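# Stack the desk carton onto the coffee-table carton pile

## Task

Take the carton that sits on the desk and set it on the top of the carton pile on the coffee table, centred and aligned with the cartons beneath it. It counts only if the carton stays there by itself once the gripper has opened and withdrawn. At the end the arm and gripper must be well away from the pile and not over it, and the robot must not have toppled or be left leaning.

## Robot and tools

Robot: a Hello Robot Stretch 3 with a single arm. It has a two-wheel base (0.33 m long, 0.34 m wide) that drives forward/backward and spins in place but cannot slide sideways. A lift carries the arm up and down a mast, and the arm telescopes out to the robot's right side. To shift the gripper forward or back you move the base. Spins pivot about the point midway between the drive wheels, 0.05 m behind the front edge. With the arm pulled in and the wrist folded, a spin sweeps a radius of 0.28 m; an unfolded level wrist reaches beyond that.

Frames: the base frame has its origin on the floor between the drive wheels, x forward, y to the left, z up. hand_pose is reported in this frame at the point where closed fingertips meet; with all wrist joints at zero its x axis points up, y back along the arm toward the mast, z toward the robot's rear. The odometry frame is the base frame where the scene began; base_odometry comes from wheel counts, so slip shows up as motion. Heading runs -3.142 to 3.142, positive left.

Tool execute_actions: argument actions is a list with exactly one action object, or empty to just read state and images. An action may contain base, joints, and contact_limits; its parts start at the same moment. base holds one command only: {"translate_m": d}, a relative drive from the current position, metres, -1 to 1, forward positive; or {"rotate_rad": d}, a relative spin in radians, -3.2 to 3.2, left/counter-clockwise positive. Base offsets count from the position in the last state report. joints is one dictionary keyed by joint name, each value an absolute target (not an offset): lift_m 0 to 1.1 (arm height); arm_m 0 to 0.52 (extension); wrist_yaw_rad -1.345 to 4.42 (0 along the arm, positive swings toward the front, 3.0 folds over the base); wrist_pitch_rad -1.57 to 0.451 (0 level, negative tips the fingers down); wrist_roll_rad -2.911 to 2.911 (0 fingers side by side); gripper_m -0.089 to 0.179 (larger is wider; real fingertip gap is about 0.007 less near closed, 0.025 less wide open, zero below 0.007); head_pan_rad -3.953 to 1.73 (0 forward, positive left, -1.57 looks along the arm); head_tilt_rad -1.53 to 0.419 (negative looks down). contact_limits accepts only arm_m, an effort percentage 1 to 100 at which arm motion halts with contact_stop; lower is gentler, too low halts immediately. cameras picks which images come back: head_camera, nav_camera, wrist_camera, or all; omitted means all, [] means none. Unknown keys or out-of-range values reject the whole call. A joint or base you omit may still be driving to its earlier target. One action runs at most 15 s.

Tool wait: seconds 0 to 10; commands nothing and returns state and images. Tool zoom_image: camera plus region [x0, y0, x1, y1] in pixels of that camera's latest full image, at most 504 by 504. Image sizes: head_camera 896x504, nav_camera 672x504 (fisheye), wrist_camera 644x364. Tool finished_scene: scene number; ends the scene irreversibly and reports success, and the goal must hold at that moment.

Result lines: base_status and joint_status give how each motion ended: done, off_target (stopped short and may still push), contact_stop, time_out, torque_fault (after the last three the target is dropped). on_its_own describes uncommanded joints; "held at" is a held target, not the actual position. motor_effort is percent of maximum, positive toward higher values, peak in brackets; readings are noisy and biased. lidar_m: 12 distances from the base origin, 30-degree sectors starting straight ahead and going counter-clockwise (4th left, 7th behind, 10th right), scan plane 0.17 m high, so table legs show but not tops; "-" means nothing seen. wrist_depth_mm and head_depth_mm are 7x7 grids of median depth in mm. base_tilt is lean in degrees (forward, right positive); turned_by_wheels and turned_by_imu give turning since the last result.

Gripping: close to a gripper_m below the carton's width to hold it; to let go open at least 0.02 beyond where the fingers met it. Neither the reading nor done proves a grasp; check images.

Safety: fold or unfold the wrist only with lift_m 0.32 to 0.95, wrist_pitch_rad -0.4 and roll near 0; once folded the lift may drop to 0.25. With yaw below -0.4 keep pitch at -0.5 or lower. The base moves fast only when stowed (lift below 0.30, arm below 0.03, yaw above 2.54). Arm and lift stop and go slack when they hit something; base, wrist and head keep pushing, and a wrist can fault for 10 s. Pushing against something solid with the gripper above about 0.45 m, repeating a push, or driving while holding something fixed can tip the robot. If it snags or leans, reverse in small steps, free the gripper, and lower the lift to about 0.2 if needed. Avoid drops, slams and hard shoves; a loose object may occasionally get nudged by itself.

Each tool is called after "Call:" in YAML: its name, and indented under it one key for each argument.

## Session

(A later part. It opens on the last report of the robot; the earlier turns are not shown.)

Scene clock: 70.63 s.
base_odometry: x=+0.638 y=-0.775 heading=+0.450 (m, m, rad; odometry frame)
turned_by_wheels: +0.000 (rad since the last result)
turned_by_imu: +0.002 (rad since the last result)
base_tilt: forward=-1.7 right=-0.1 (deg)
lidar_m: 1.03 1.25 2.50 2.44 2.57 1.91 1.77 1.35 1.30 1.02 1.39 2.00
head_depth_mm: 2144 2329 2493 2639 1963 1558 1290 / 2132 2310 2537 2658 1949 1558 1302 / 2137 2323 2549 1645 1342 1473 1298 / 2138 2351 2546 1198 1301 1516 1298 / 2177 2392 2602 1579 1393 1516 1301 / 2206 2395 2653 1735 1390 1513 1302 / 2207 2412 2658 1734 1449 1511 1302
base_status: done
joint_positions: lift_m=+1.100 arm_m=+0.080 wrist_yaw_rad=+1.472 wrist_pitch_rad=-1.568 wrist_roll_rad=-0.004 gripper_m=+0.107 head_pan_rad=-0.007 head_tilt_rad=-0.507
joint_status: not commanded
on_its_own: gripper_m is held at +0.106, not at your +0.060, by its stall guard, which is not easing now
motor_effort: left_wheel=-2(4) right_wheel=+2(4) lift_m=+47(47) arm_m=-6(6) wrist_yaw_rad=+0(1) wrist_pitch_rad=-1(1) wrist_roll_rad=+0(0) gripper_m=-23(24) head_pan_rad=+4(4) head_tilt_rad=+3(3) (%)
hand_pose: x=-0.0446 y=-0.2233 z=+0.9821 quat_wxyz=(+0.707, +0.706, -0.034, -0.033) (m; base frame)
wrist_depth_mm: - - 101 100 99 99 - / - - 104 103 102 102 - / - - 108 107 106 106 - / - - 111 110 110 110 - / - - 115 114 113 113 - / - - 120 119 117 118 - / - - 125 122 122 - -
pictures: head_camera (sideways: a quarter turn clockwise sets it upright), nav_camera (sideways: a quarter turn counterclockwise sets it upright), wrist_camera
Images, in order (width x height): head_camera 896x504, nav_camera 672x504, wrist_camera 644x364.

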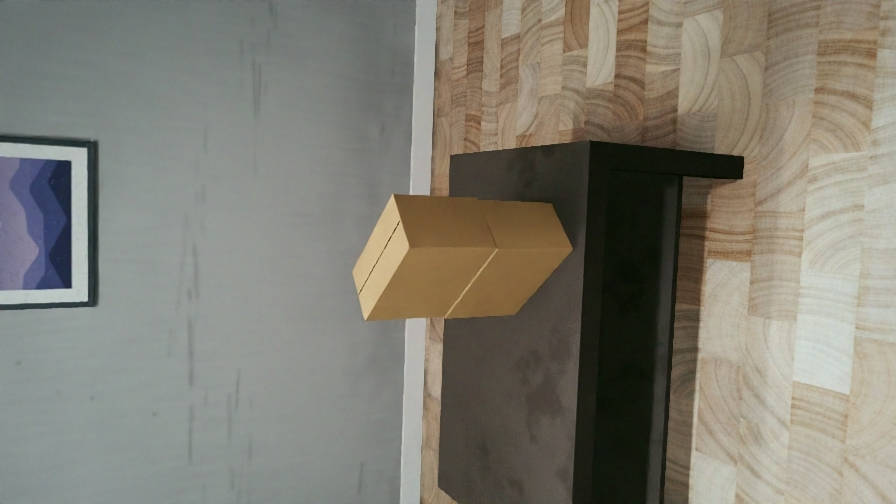

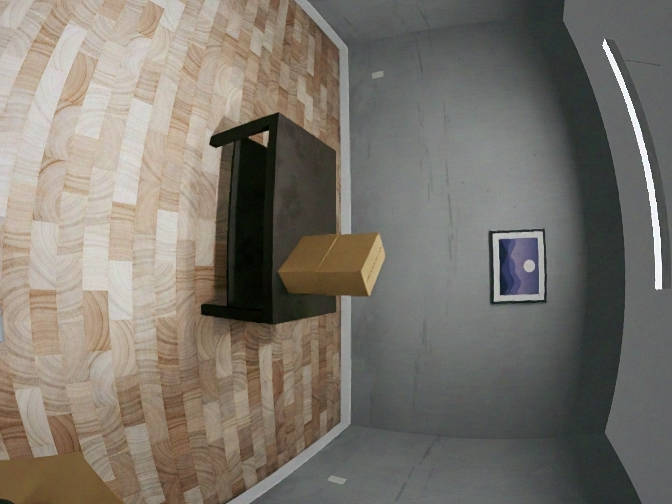

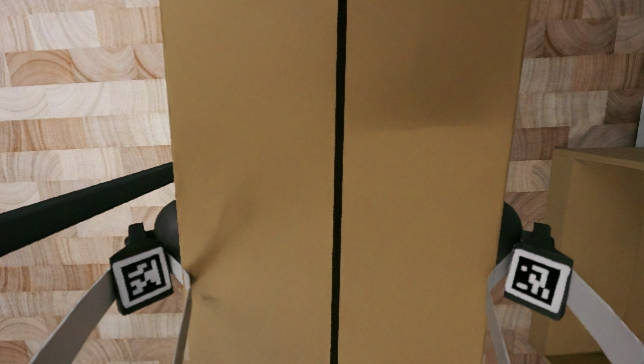

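Call:
execute_actions:
  actions:
    - {"base":{"translate_m":0.58}}
  cameras: []

Call:
execute_actions:
  actions:
    - {"base":{"rotate_rad":1.5},"joints":{"head_pan_rad":-1.5,"head_tilt_rad":-0.75,"wrist_yaw_rad":0.67}}

Scene clock: 80.37 s.
base_odometry: x=+1.161 y=-0.523 heading=+0.449 (m, m, rad; odometry frame)
turned_by_wheels: +0.000 (rad since the last result)
turned_by_imu: +0.000 (rad since the last result)
base_tilt: forward=-1.6 right=+0.0 (deg)
lidar_m: 0.96 1.17 0.81 2.41 2.56 2.43 2.35 1.74 1.27 1.35 1.43 0.47
head_depth_mm: 1631 1763 1940 2134 1968 1551 1301 / 1647 1770 1975 2176 1964 1084 848 / 1637 1807 2001 2168 1977 711 815 / 1649 1806 1984 2220 742 662 771 / 1676 1847 2015 2250 772 817 843 / 1690 1852 2031 2263 1975 1023 852 / 1702 1885 2037 2252 1959 1028 852
base_status: done
joint_positions: lift_m=+1.100 arm_m=+0.080 wrist_yaw_rad=+1.472 wrist_pitch_rad=-1.568 wrist_roll_rad=-0.004 gripper_m=+0.107 head_pan_rad=-0.007 head_tilt_rad=-0.507
joint_status: not commanded
on_its_own: gripper_m is held at +0.106, not at your +0.060, by its stall guard, which is not easing now
motor_effort: left_wheel=-2(4) right_wheel=+2(6) lift_m=+47(47) arm_m=-6(6) wrist_yaw_rad=-1(2) wrist_pitch_rad=-1(1) wrist_roll_rad=+0(0) gripper_m=-24(23) head_pan_rad=+3(4) head_tilt_rad=+3(3) (%)
hand_pose: x=-0.0446 y=-0.2233 z=+0.9821 quat_wxyz=(+0.707, +0.706, -0.034, -0.033) (m; base frame)
wrist_depth_mm: - - 101 100 99 99 - / - - 104 103 103 102 - / - - 107 107 106 107 - / - - 111 111 109 110 - / - - 115 114 113 113 - / - - 119 119 118 118 - / - - 124 123 122 - -
pictures: none
No camera images: the call's "cameras" was empty. Leave "cameras" out to get every camera's image.

Scene clock: 83.73 s.
base_odometry: x=+1.161 y=-0.523 heading=+1.949 (m, m, rad; odometry frame)
turned_by_wheels: +1.500 (rad since the last result)
turned_by_imu: +1.485 (rad since the last result)
base_tilt: forward=-1.6 right=+0.0 (deg)
lidar_m: 2.41 2.50 2.43 2.35 1.84 1.27 1.35 1.40 0.47 0.48 1.17 0.81
head_depth_mm: - - - - 304 286 - / - - - - 304 287 - / 1684 1936 - 389 308 - 302 / 1710 1940 2090 706 329 291 1103 / 1714 1956 2198 778 339 883 1138 / 1745 1952 2236 1240 1019 930 1167 / 1758 2016 2222 1239 1016 929 1161
base_status: done
joint_positions: lift_m=+1.100 arm_m=+0.080 wrist_yaw_rad=+0.673 wrist_pitch_rad=-1.568 wrist_roll_rad=-0.004 gripper_m=+0.107 head_pan_rad=-1.493 head_tilt_rad=-0.741
joint_status: all done
on_its_own: gripper_m is held at +0.106, not at your +0.060, by its stall guard, which is not easing now
motor_effort: left_wheel=-1(6) right_wheel=+1(6) lift_m=+47(47) arm_m=-6(6) wrist_yaw_rad=-2(2) wrist_pitch_rad=-1(1) wrist_roll_rad=+0(0) gripper_m=-24(23) head_pan_rad=-3(40) head_tilt_rad=-5(20) (%)
hand_pose: x=-0.0361 y=-0.2073 z=+0.9821 quat_wxyz=(+0.638, +0.637, -0.306, -0.305) (m; base frame)
wrist_depth_mm: - - 101 100 99 99 - / - - 104 103 103 103 - / - - 108 107 106 107 - / - - 111 110 110 111 - / - - 115 115 114 114 - / - - 120 118 118 118 - / - - 124 123 122 - -
pictures: head_camera (sideways: a quarter turn clockwise sets it upright), nav_camera (sideways: a quarter turn counterclockwise sets it upright), wrist_camera
Images, in order (width x height): head_camera 896x504, nav_camera 672x504, wrist_camera 644x364.

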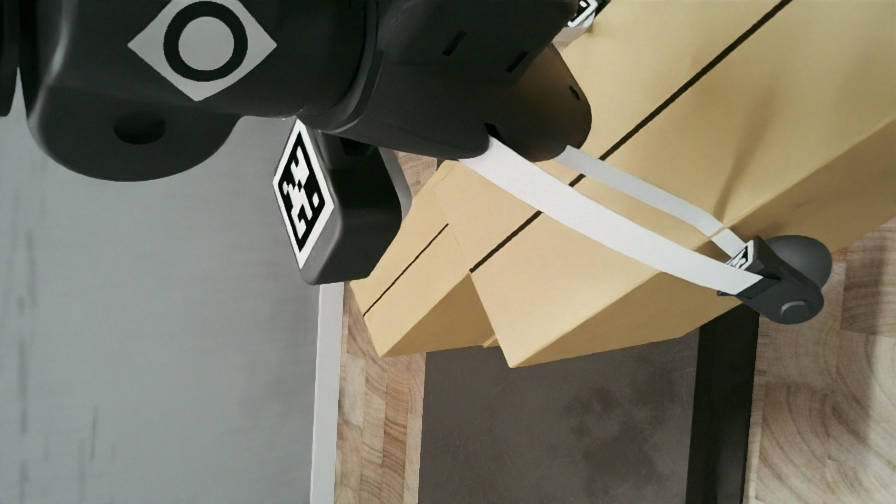

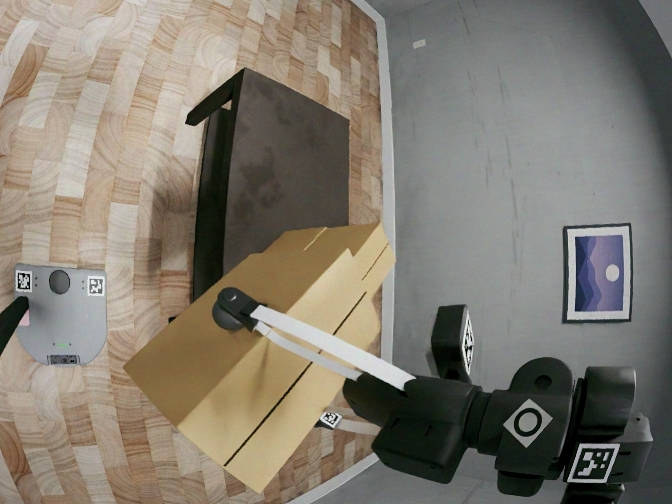

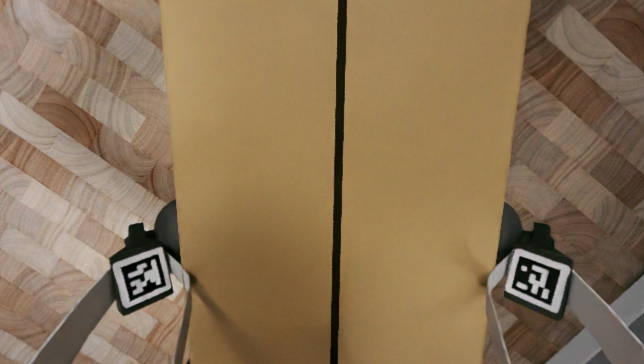

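Call:
execute_actions:
  actions:
    - {"base":{"translate_m":0.1},"joints":{"arm_m":0.47,"head_tilt_rad":-0.6}}

Scene clock: 89.27 s.
base_odometry: x=+1.124 y=-0.431 heading=+1.949 (m, m, rad; odometry frame)
turned_by_wheels: +0.000 (rad since the last result)
turned_by_imu: -0.001 (rad since the last result)
base_tilt: forward=-1.5 right=+0.1 (deg)
lidar_m: 2.31 2.39 2.40 2.36 1.86 1.35 1.45 1.51 0.51 0.98 1.11 0.73
head_depth_mm: 1670 1807 1990 561 1653 973 840 / - - 617 525 609 790 841 / 1664 1799 621 579 684 778 850 / 1678 1865 1975 723 830 902 861 / 1707 1879 2120 2235 1150 945 1044 / 1704 1885 2112 2253 1150 947 1044 / 1712 1908 2124 2250 1152 945 1061
base_status: done
joint_positions: lift_m=+1.100 arm_m=+0.470 wrist_yaw_rad=+0.671 wrist_pitch_rad=-1.567 wrist_roll_rad=-0.004 gripper_m=+0.107 head_pan_rad=-1.493 head_tilt_rad=-0.606
joint_status: all done
on_its_own: gripper_m is held at +0.106, not at your +0.060, by its stall guard, which is not easing now
motor_effort: left_wheel=-2(3) right_wheel=+2(4) lift_m=+47(47) arm_m=+5(7) wrist_yaw_rad=-1(2) wrist_pitch_rad=-1(1) wrist_roll_rad=+0(0) gripper_m=-24(24) head_pan_rad=-4(3) head_tilt_rad=+2(15) (%)
hand_pose: x=-0.0360 y=-0.5965 z=+0.9821 quat_wxyz=(+0.638, +0.637, -0.307, -0.305) (m; base frame)
wrist_depth_mm: - 632 101 100 99 100 - / - - 104 103 102 102 - / - - 108 107 106 106 - / - - 111 110 109 111 - / - - 115 114 113 113 - / - - 119 119 118 118 - / - - 124 123 122 - -
pictures: head_camera (sideways: a quarter turn clockwise sets it upright), nav_camera (sideways: a quarter turn counterclockwise sets it upright), wrist_camera
Images, in order (width x height): head_camera 896x504, nav_camera 672x504, wrist_camera 644x364.

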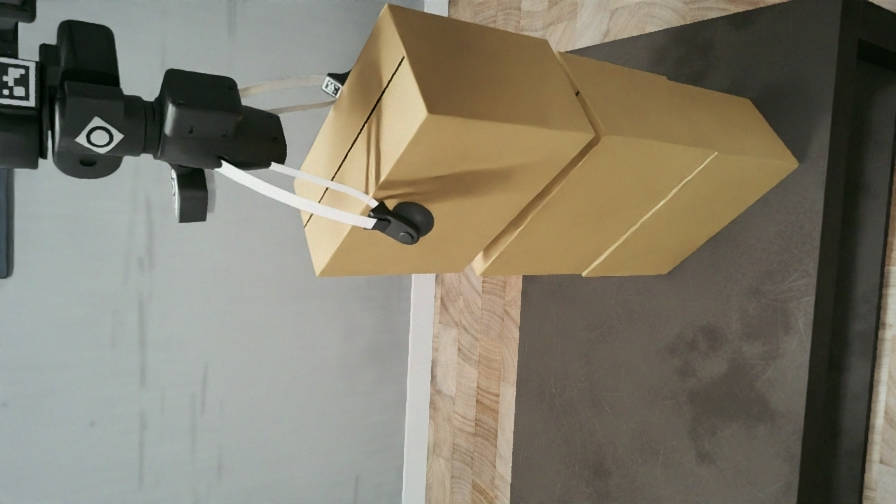

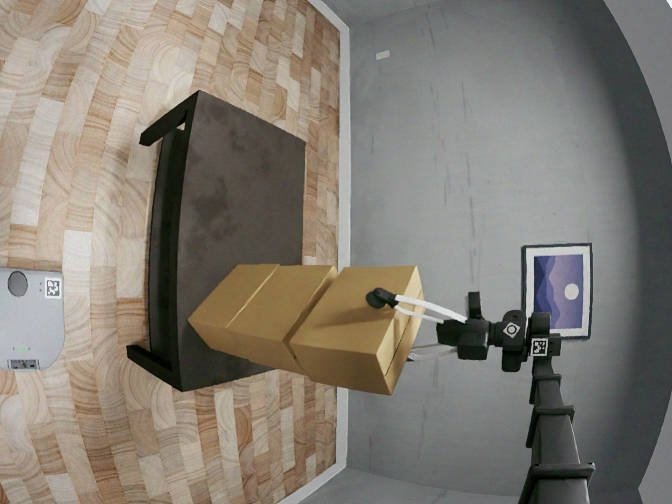

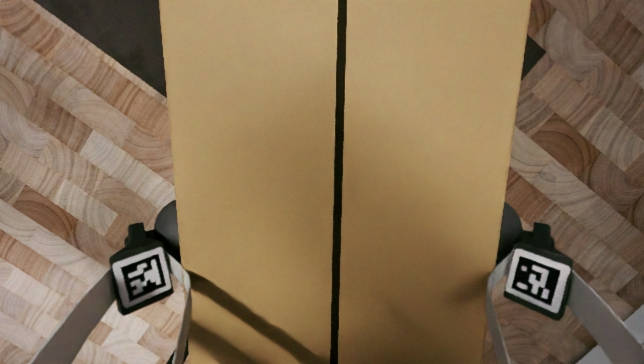

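Call:
execute_actions:
  actions:
    - {"joints":{"lift_m":1.06}}
  cameras: ["head_camera"]

Call:
zoom_image:
  camera: "head_camera"
  region: [400, 0, 800, 300]

Scene clock: 91.60 s.
base_odometry: x=+1.124 y=-0.431 heading=+1.949 (m, m, rad; odometry frame)
turned_by_wheels: +0.000 (rad since the last result)
turned_by_imu: +0.000 (rad since the last result)
base_tilt: forward=-1.6 right=+0.0 (deg)
lidar_m: 2.30 2.39 2.40 2.37 1.87 1.36 1.45 1.50 0.51 0.98 1.11 0.73
head_depth_mm: 1668 1821 2005 589 1611 976 838 / - - 2041 554 603 793 837 / 1653 1817 1944 588 668 782 847 / 1687 1854 1988 720 830 905 861 / 1667 1872 2096 2267 1150 945 1041 / 1716 1878 2133 2264 1144 945 1039 / 1750 1917 2115 2270 1141 947 1066
base_status: not commanded
joint_positions: lift_m=+1.063 arm_m=+0.470 wrist_yaw_rad=+0.671 wrist_pitch_rad=-1.570 wrist_roll_rad=-0.004 gripper_m=+0.107 head_pan_rad=-1.493 head_tilt_rad=-0.606
joint_status: lift_m contact_stop (moved -0.037 of -0.040)
on_its_own: gripper_m is held at +0.106, not at your +0.060, by its stall guard, which is not easing now; lift_m is slack since a contact_stop, until your next command for it
motor_effort: left_wheel=+0(2) right_wheel=+0(2) lift_m=+37(42) arm_m=+4(5) wrist_yaw_rad=+0(1) wrist_pitch_rad=+0(1) wrist_roll_rad=+0(0) gripper_m=-24(24) head_pan_rad=-3(3) head_tilt_rad=+2(3) (%)
hand_pose: x=-0.0364 y=-0.5960 z=+0.9456 quat_wxyz=(+0.638, +0.637, -0.306, -0.306) (m; base frame)
wrist_depth_mm: - 596 100 99 98 98 951 / - 629 103 102 101 101 - / - - 107 106 105 106 - / - - 111 110 109 110 - / - - 115 114 113 113 - / - - 119 118 118 117 - / - - 125 124 122 - -
pictures: head_camera (sideways: a quarter turn clockwise sets it upright)
Images, in order (width x height): head_camera 896x504.

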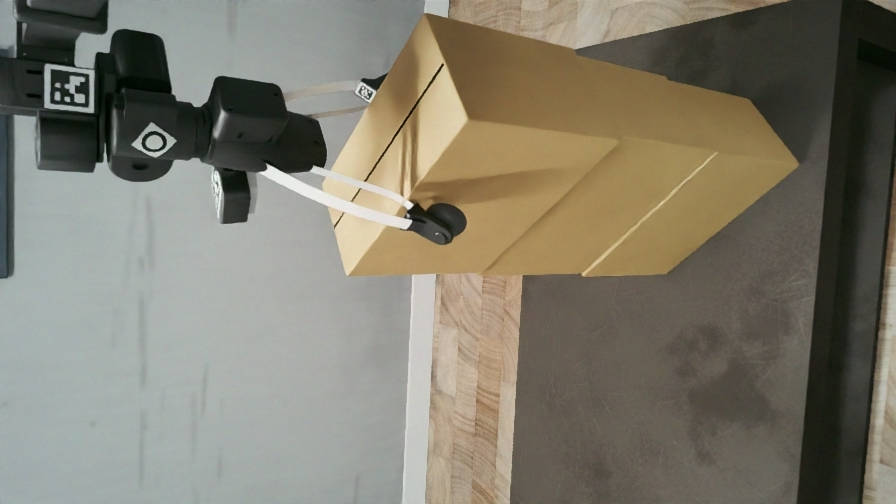

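Region (400, 0, 800, 300) of head_camera's 896x504 image, scaled by 1.260, with more detail than that image has; it fills the top 378 rows of this view, and the rest is white.

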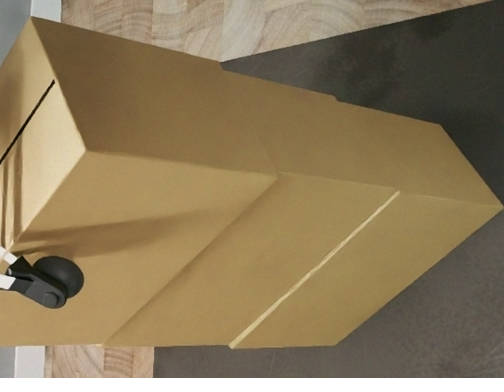

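Call:
execute_actions:
  actions:
    - {"joints":{"gripper_m":0.179}}
  cameras: []

Call:
execute_actions:
  actions:
    - {"joints":{"lift_m":1.1}}
  cameras: ["head_camera","wrist_camera"]

Scene clock: 94.17 s.
base_odometry: x=+1.124 y=-0.431 heading=+1.949 (m, m, rad; odometry frame)
turned_by_wheels: +0.000 (rad since the last result)
turned_by_imu: -0.001 (rad since the last result)
base_tilt: forward=-1.5 right=+0.0 (deg)
lidar_m: 2.31 2.39 2.40 2.37 1.87 1.35 1.45 1.50 0.51 0.98 1.11 0.73
head_depth_mm: 1644 1806 1992 589 1600 972 833 / - - 2017 552 602 792 838 / 1650 1821 700 592 671 781 848 / 1693 1854 2030 731 832 905 860 / 1695 1867 2130 2232 1157 947 857 / 1702 1896 2128 2250 1144 943 1047 / 1706 1905 2156 2257 1153 944 1063
base_status: not commanded
joint_positions: lift_m=+1.063 arm_m=+0.470 wrist_yaw_rad=+0.671 wrist_pitch_rad=-1.569 wrist_roll_rad=-0.004 gripper_m=+0.179 head_pan_rad=-1.493 head_tilt_rad=-0.606
joint_status: all done
on_its_own: lift_m is slack since a contact_stop, until your next command for it
motor_effort: left_wheel=-1(2) right_wheel=+1(1) lift_m=+38(38) arm_m=+4(4) wrist_yaw_rad=-1(1) wrist_pitch_rad=+0(1) wrist_roll_rad=+0(0) gripper_m=+0(100) head_pan_rad=-3(3) head_tilt_rad=+2(3) (%)
hand_pose: x=-0.0363 y=-0.5962 z=+0.9457 quat_wxyz=(+0.638, +0.637, -0.306, -0.306) (m; base frame)
wrist_depth_mm: - 587 99 98 97 97 959 / - 610 102 101 100 100 - / - - 106 105 104 105 - / - - 110 109 108 109 - / - - 114 113 112 112 - / - - 119 118 117 118 - / - - 124 123 122 - -
pictures: none
No camera images: the call's "cameras" was empty. Leave "cameras" out to get every camera's image.

Scene clock: 95.30 s.
base_odometry: x=+1.124 y=-0.431 heading=+1.949 (m, m, rad; odometry frame)
turned_by_wheels: +0.000 (rad since the last result)
turned_by_imu: +0.000 (rad since the last result)
base_tilt: forward=-1.5 right=+0.0 (deg)
lidar_m: 2.30 2.39 2.40 2.36 1.87 1.36 1.45 1.50 0.51 0.98 1.11 0.73
head_depth_mm: 1662 1800 2028 588 1613 971 835 / - - 2004 554 604 791 837 / 1664 1775 1956 592 668 785 846 / 1687 1850 2028 726 829 903 856 / 1698 1876 2103 2250 1149 945 859 / 1700 1896 2113 2270 1152 947 1037 / 1718 1899 2154 2259 1157 947 1065
base_status: not commanded
joint_positions: lift_m=+1.100 arm_m=+0.470 wrist_yaw_rad=+0.671 wrist_pitch_rad=-1.569 wrist_roll_rad=-0.004 gripper_m=+0.179 head_pan_rad=-1.493 head_tilt_rad=-0.606
joint_status: all done
motor_effort: left_wheel=-1(1) right_wheel=+1(1) lift_m=+47(47) arm_m=+4(5) wrist_yaw_rad=-2(1) wrist_pitch_rad=+0(0) wrist_roll_rad=+0(0) gripper_m=+1(0) head_pan_rad=-3(3) head_tilt_rad=+2(2) (%)
hand_pose: x=-0.0363 y=-0.5962 z=+0.9822 quat_wxyz=(+0.638, +0.637, -0.306, -0.306) (m; base frame)
wrist_depth_mm: - 624 133 131 130 609 - / - - 138 136 134 632 - / - - 143 141 139 - - / - - 148 146 145 - - / - - 154 152 150 - - / - - 159 158 157 - - / - - 167 164 163 - -
pictures: head_camera (sideways: a quarter turn clockwise sets it upright), wrist_camera
Images, in order (width x height): head_camera 896x504, wrist_camera 644x364.

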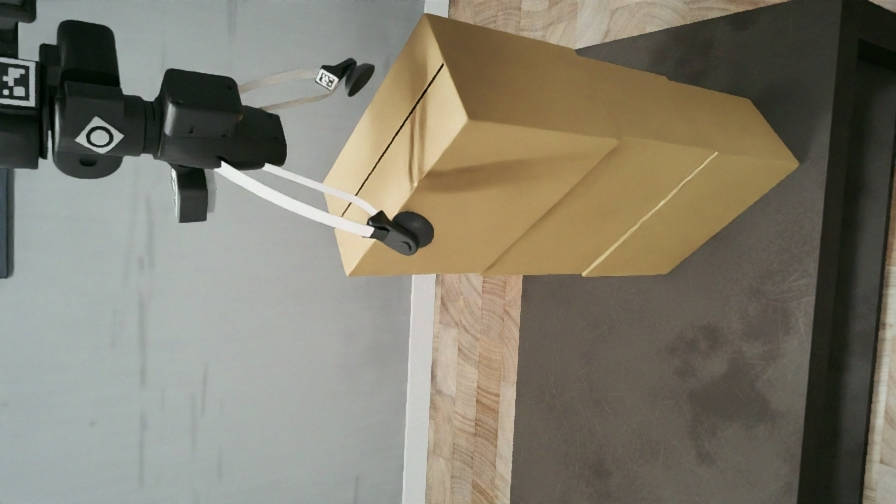

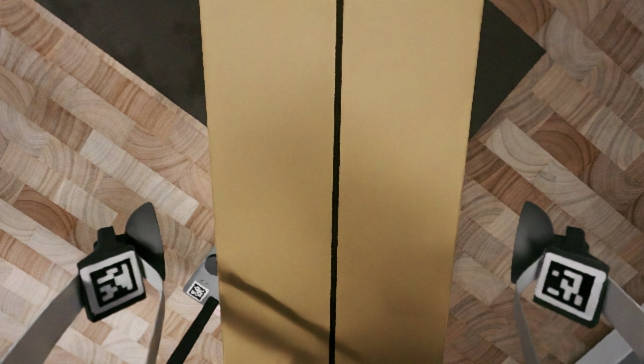

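Call:
execute_actions:
  actions:
    - {"joints":{"wrist_pitch_rad":-0.3}}
  cameras: ["head_camera"]

Call:
execute_actions:
  actions:
    - {"joints":{"arm_m":0.0,"wrist_yaw_rad":1.57},"base":{"translate_m":0.35}}
  cameras: ["head_camera","nav_camera"]

Scene clock: 97.50 s.
base_odometry: x=+1.124 y=-0.431 heading=+1.949 (m, m, rad; odometry frame)
turned_by_wheels: +0.000 (rad since the last result)
turned_by_imu: +0.000 (rad since the last result)
base_tilt: forward=-1.6 right=+0.1 (deg)
lidar_m: 2.30 2.39 2.40 2.37 1.87 1.36 1.45 1.50 0.50 0.98 1.11 0.73
head_depth_mm: 1671 1812 2006 590 1614 971 839 / - 1839 1987 554 602 790 840 / 1637 1885 1949 592 668 781 845 / 1704 1878 1997 709 829 900 857 / 1690 1888 2111 2262 1150 944 856 / 1704 1902 2117 2297 1156 948 1042 / 1723 1887 2139 2259 1153 950 1066
base_status: not commanded
joint_positions: lift_m=+1.100 arm_m=+0.470 wrist_yaw_rad=+0.672 wrist_pitch_rad=-0.322 wrist_roll_rad=-0.004 gripper_m=+0.179 head_pan_rad=-1.493 head_tilt_rad=-0.606
joint_status: all done
motor_effort: left_wheel=-1(1) right_wheel=+1(1) lift_m=+46(47) arm_m=+4(4) wrist_yaw_rad=-1(1) wrist_pitch_rad=+13(13) wrist_roll_rad=+0(0) gripper_m=+0(1) head_pan_rad=-3(3) head_tilt_rad=+2(2) (%)
hand_pose: x=+0.1250 y=-0.7990 z=+1.1345 quat_wxyz=(+0.698, +0.337, -0.620, +0.123) (m; base frame)
wrist_depth_mm: - - - - - - 889 / - - - - - - 939 / - - - - - - - / - - - - - - - / - - - - - - - / - - - - - - - / - - 826 - - - -
pictures: head_camera (sideways: a quarter turn clockwise sets it upright)
Images, in order (width x height): head_camera 896x504.

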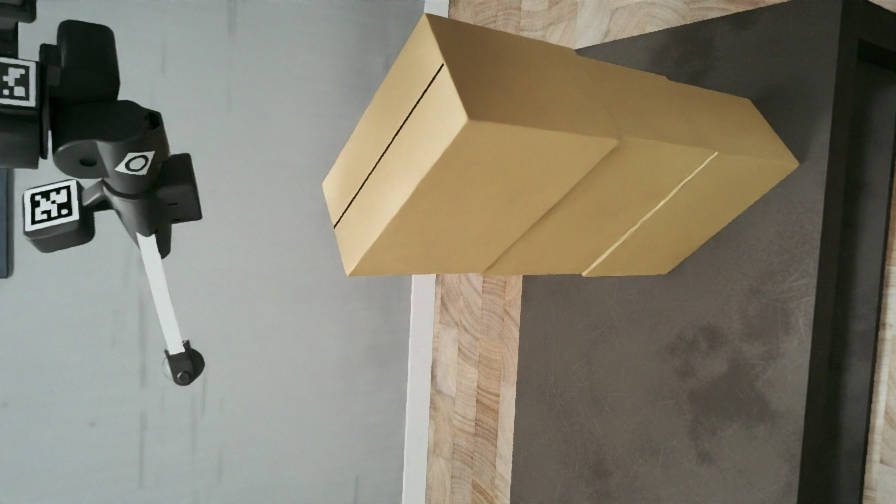

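Scene clock: 102.50 s.
base_odometry: x=+0.994 y=-0.105 heading=+1.949 (m, m, rad; odometry frame)
turned_by_wheels: +0.000 (rad since the last result)
turned_by_imu: +0.000 (rad since the last result)
base_tilt: forward=-1.5 right=+0.0 (deg)
lidar_m: 1.96 2.03 2.74 2.32 2.57 1.67 1.80 0.73 1.11 0.98 0.50 2.04
head_depth_mm: - - - - - 923 841 / - - - - - 936 838 / 1664 1833 2053 2244 - 934 857 / 1669 1849 2064 2276 - - 858 / 1690 1883 2089 2295 - - 1044 / 1710 1888 2092 - - - 892 / 1728 1879 - - - - 1231
base_status: done
joint_positions: lift_m=+1.100 arm_m=+0.001 wrist_yaw_rad=+1.568 wrist_pitch_rad=-0.321 wrist_roll_rad=-0.004 gripper_m=+0.179 head_pan_rad=-1.493 head_tilt_rad=-0.606
joint_status: all done
motor_effort: left_wheel=-1(3) right_wheel=+1(6) lift_m=+47(46) arm_m=-6(6) wrist_yaw_rad=+1(4) wrist_pitch_rad=+13(13) wrist_roll_rad=+0(0) gripper_m=+0(0) head_pan_rad=-3(3) head_tilt_rad=+2(3) (%)
hand_pose: x=+0.2141 y=-0.1466 z=+1.1346 quat_wxyz=(+0.575, +0.572, -0.413, +0.414) (m; base frame)
wrist_depth_mm: - - - - - - - / - - - - - - - / - - - - - - - / - - - - - - - / - - - - - - - / - - - - - - - / - - - - - - -
pictures: head_camera (sideways: a quarter turn clockwise sets it upright), nav_camera (sideways: a quarter turn counterclockwise sets it upright)
Images, in order (width x height): head_camera 896x504, nav_camera 672x504.

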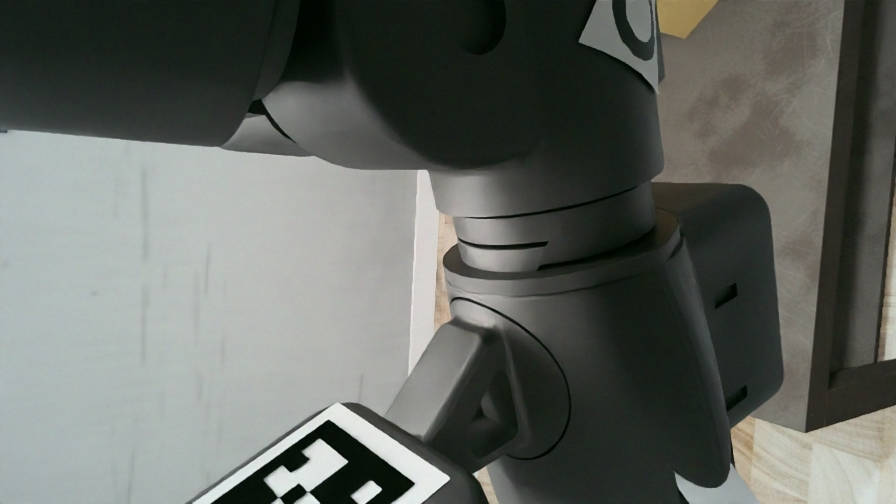

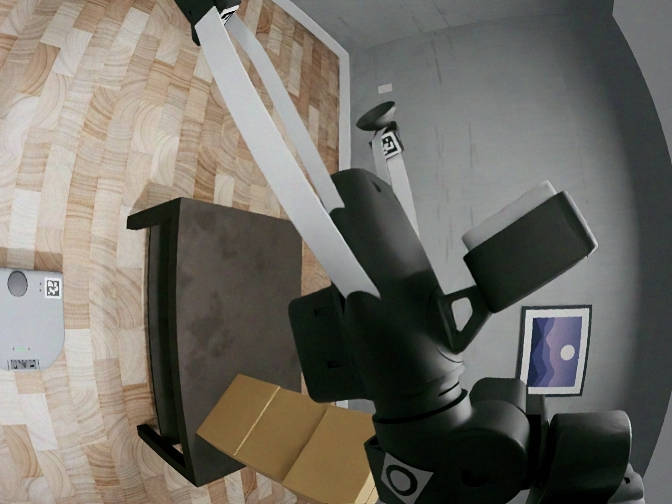

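Call:
finished_scene:
  scene: 1

The scene is finished: the task was done.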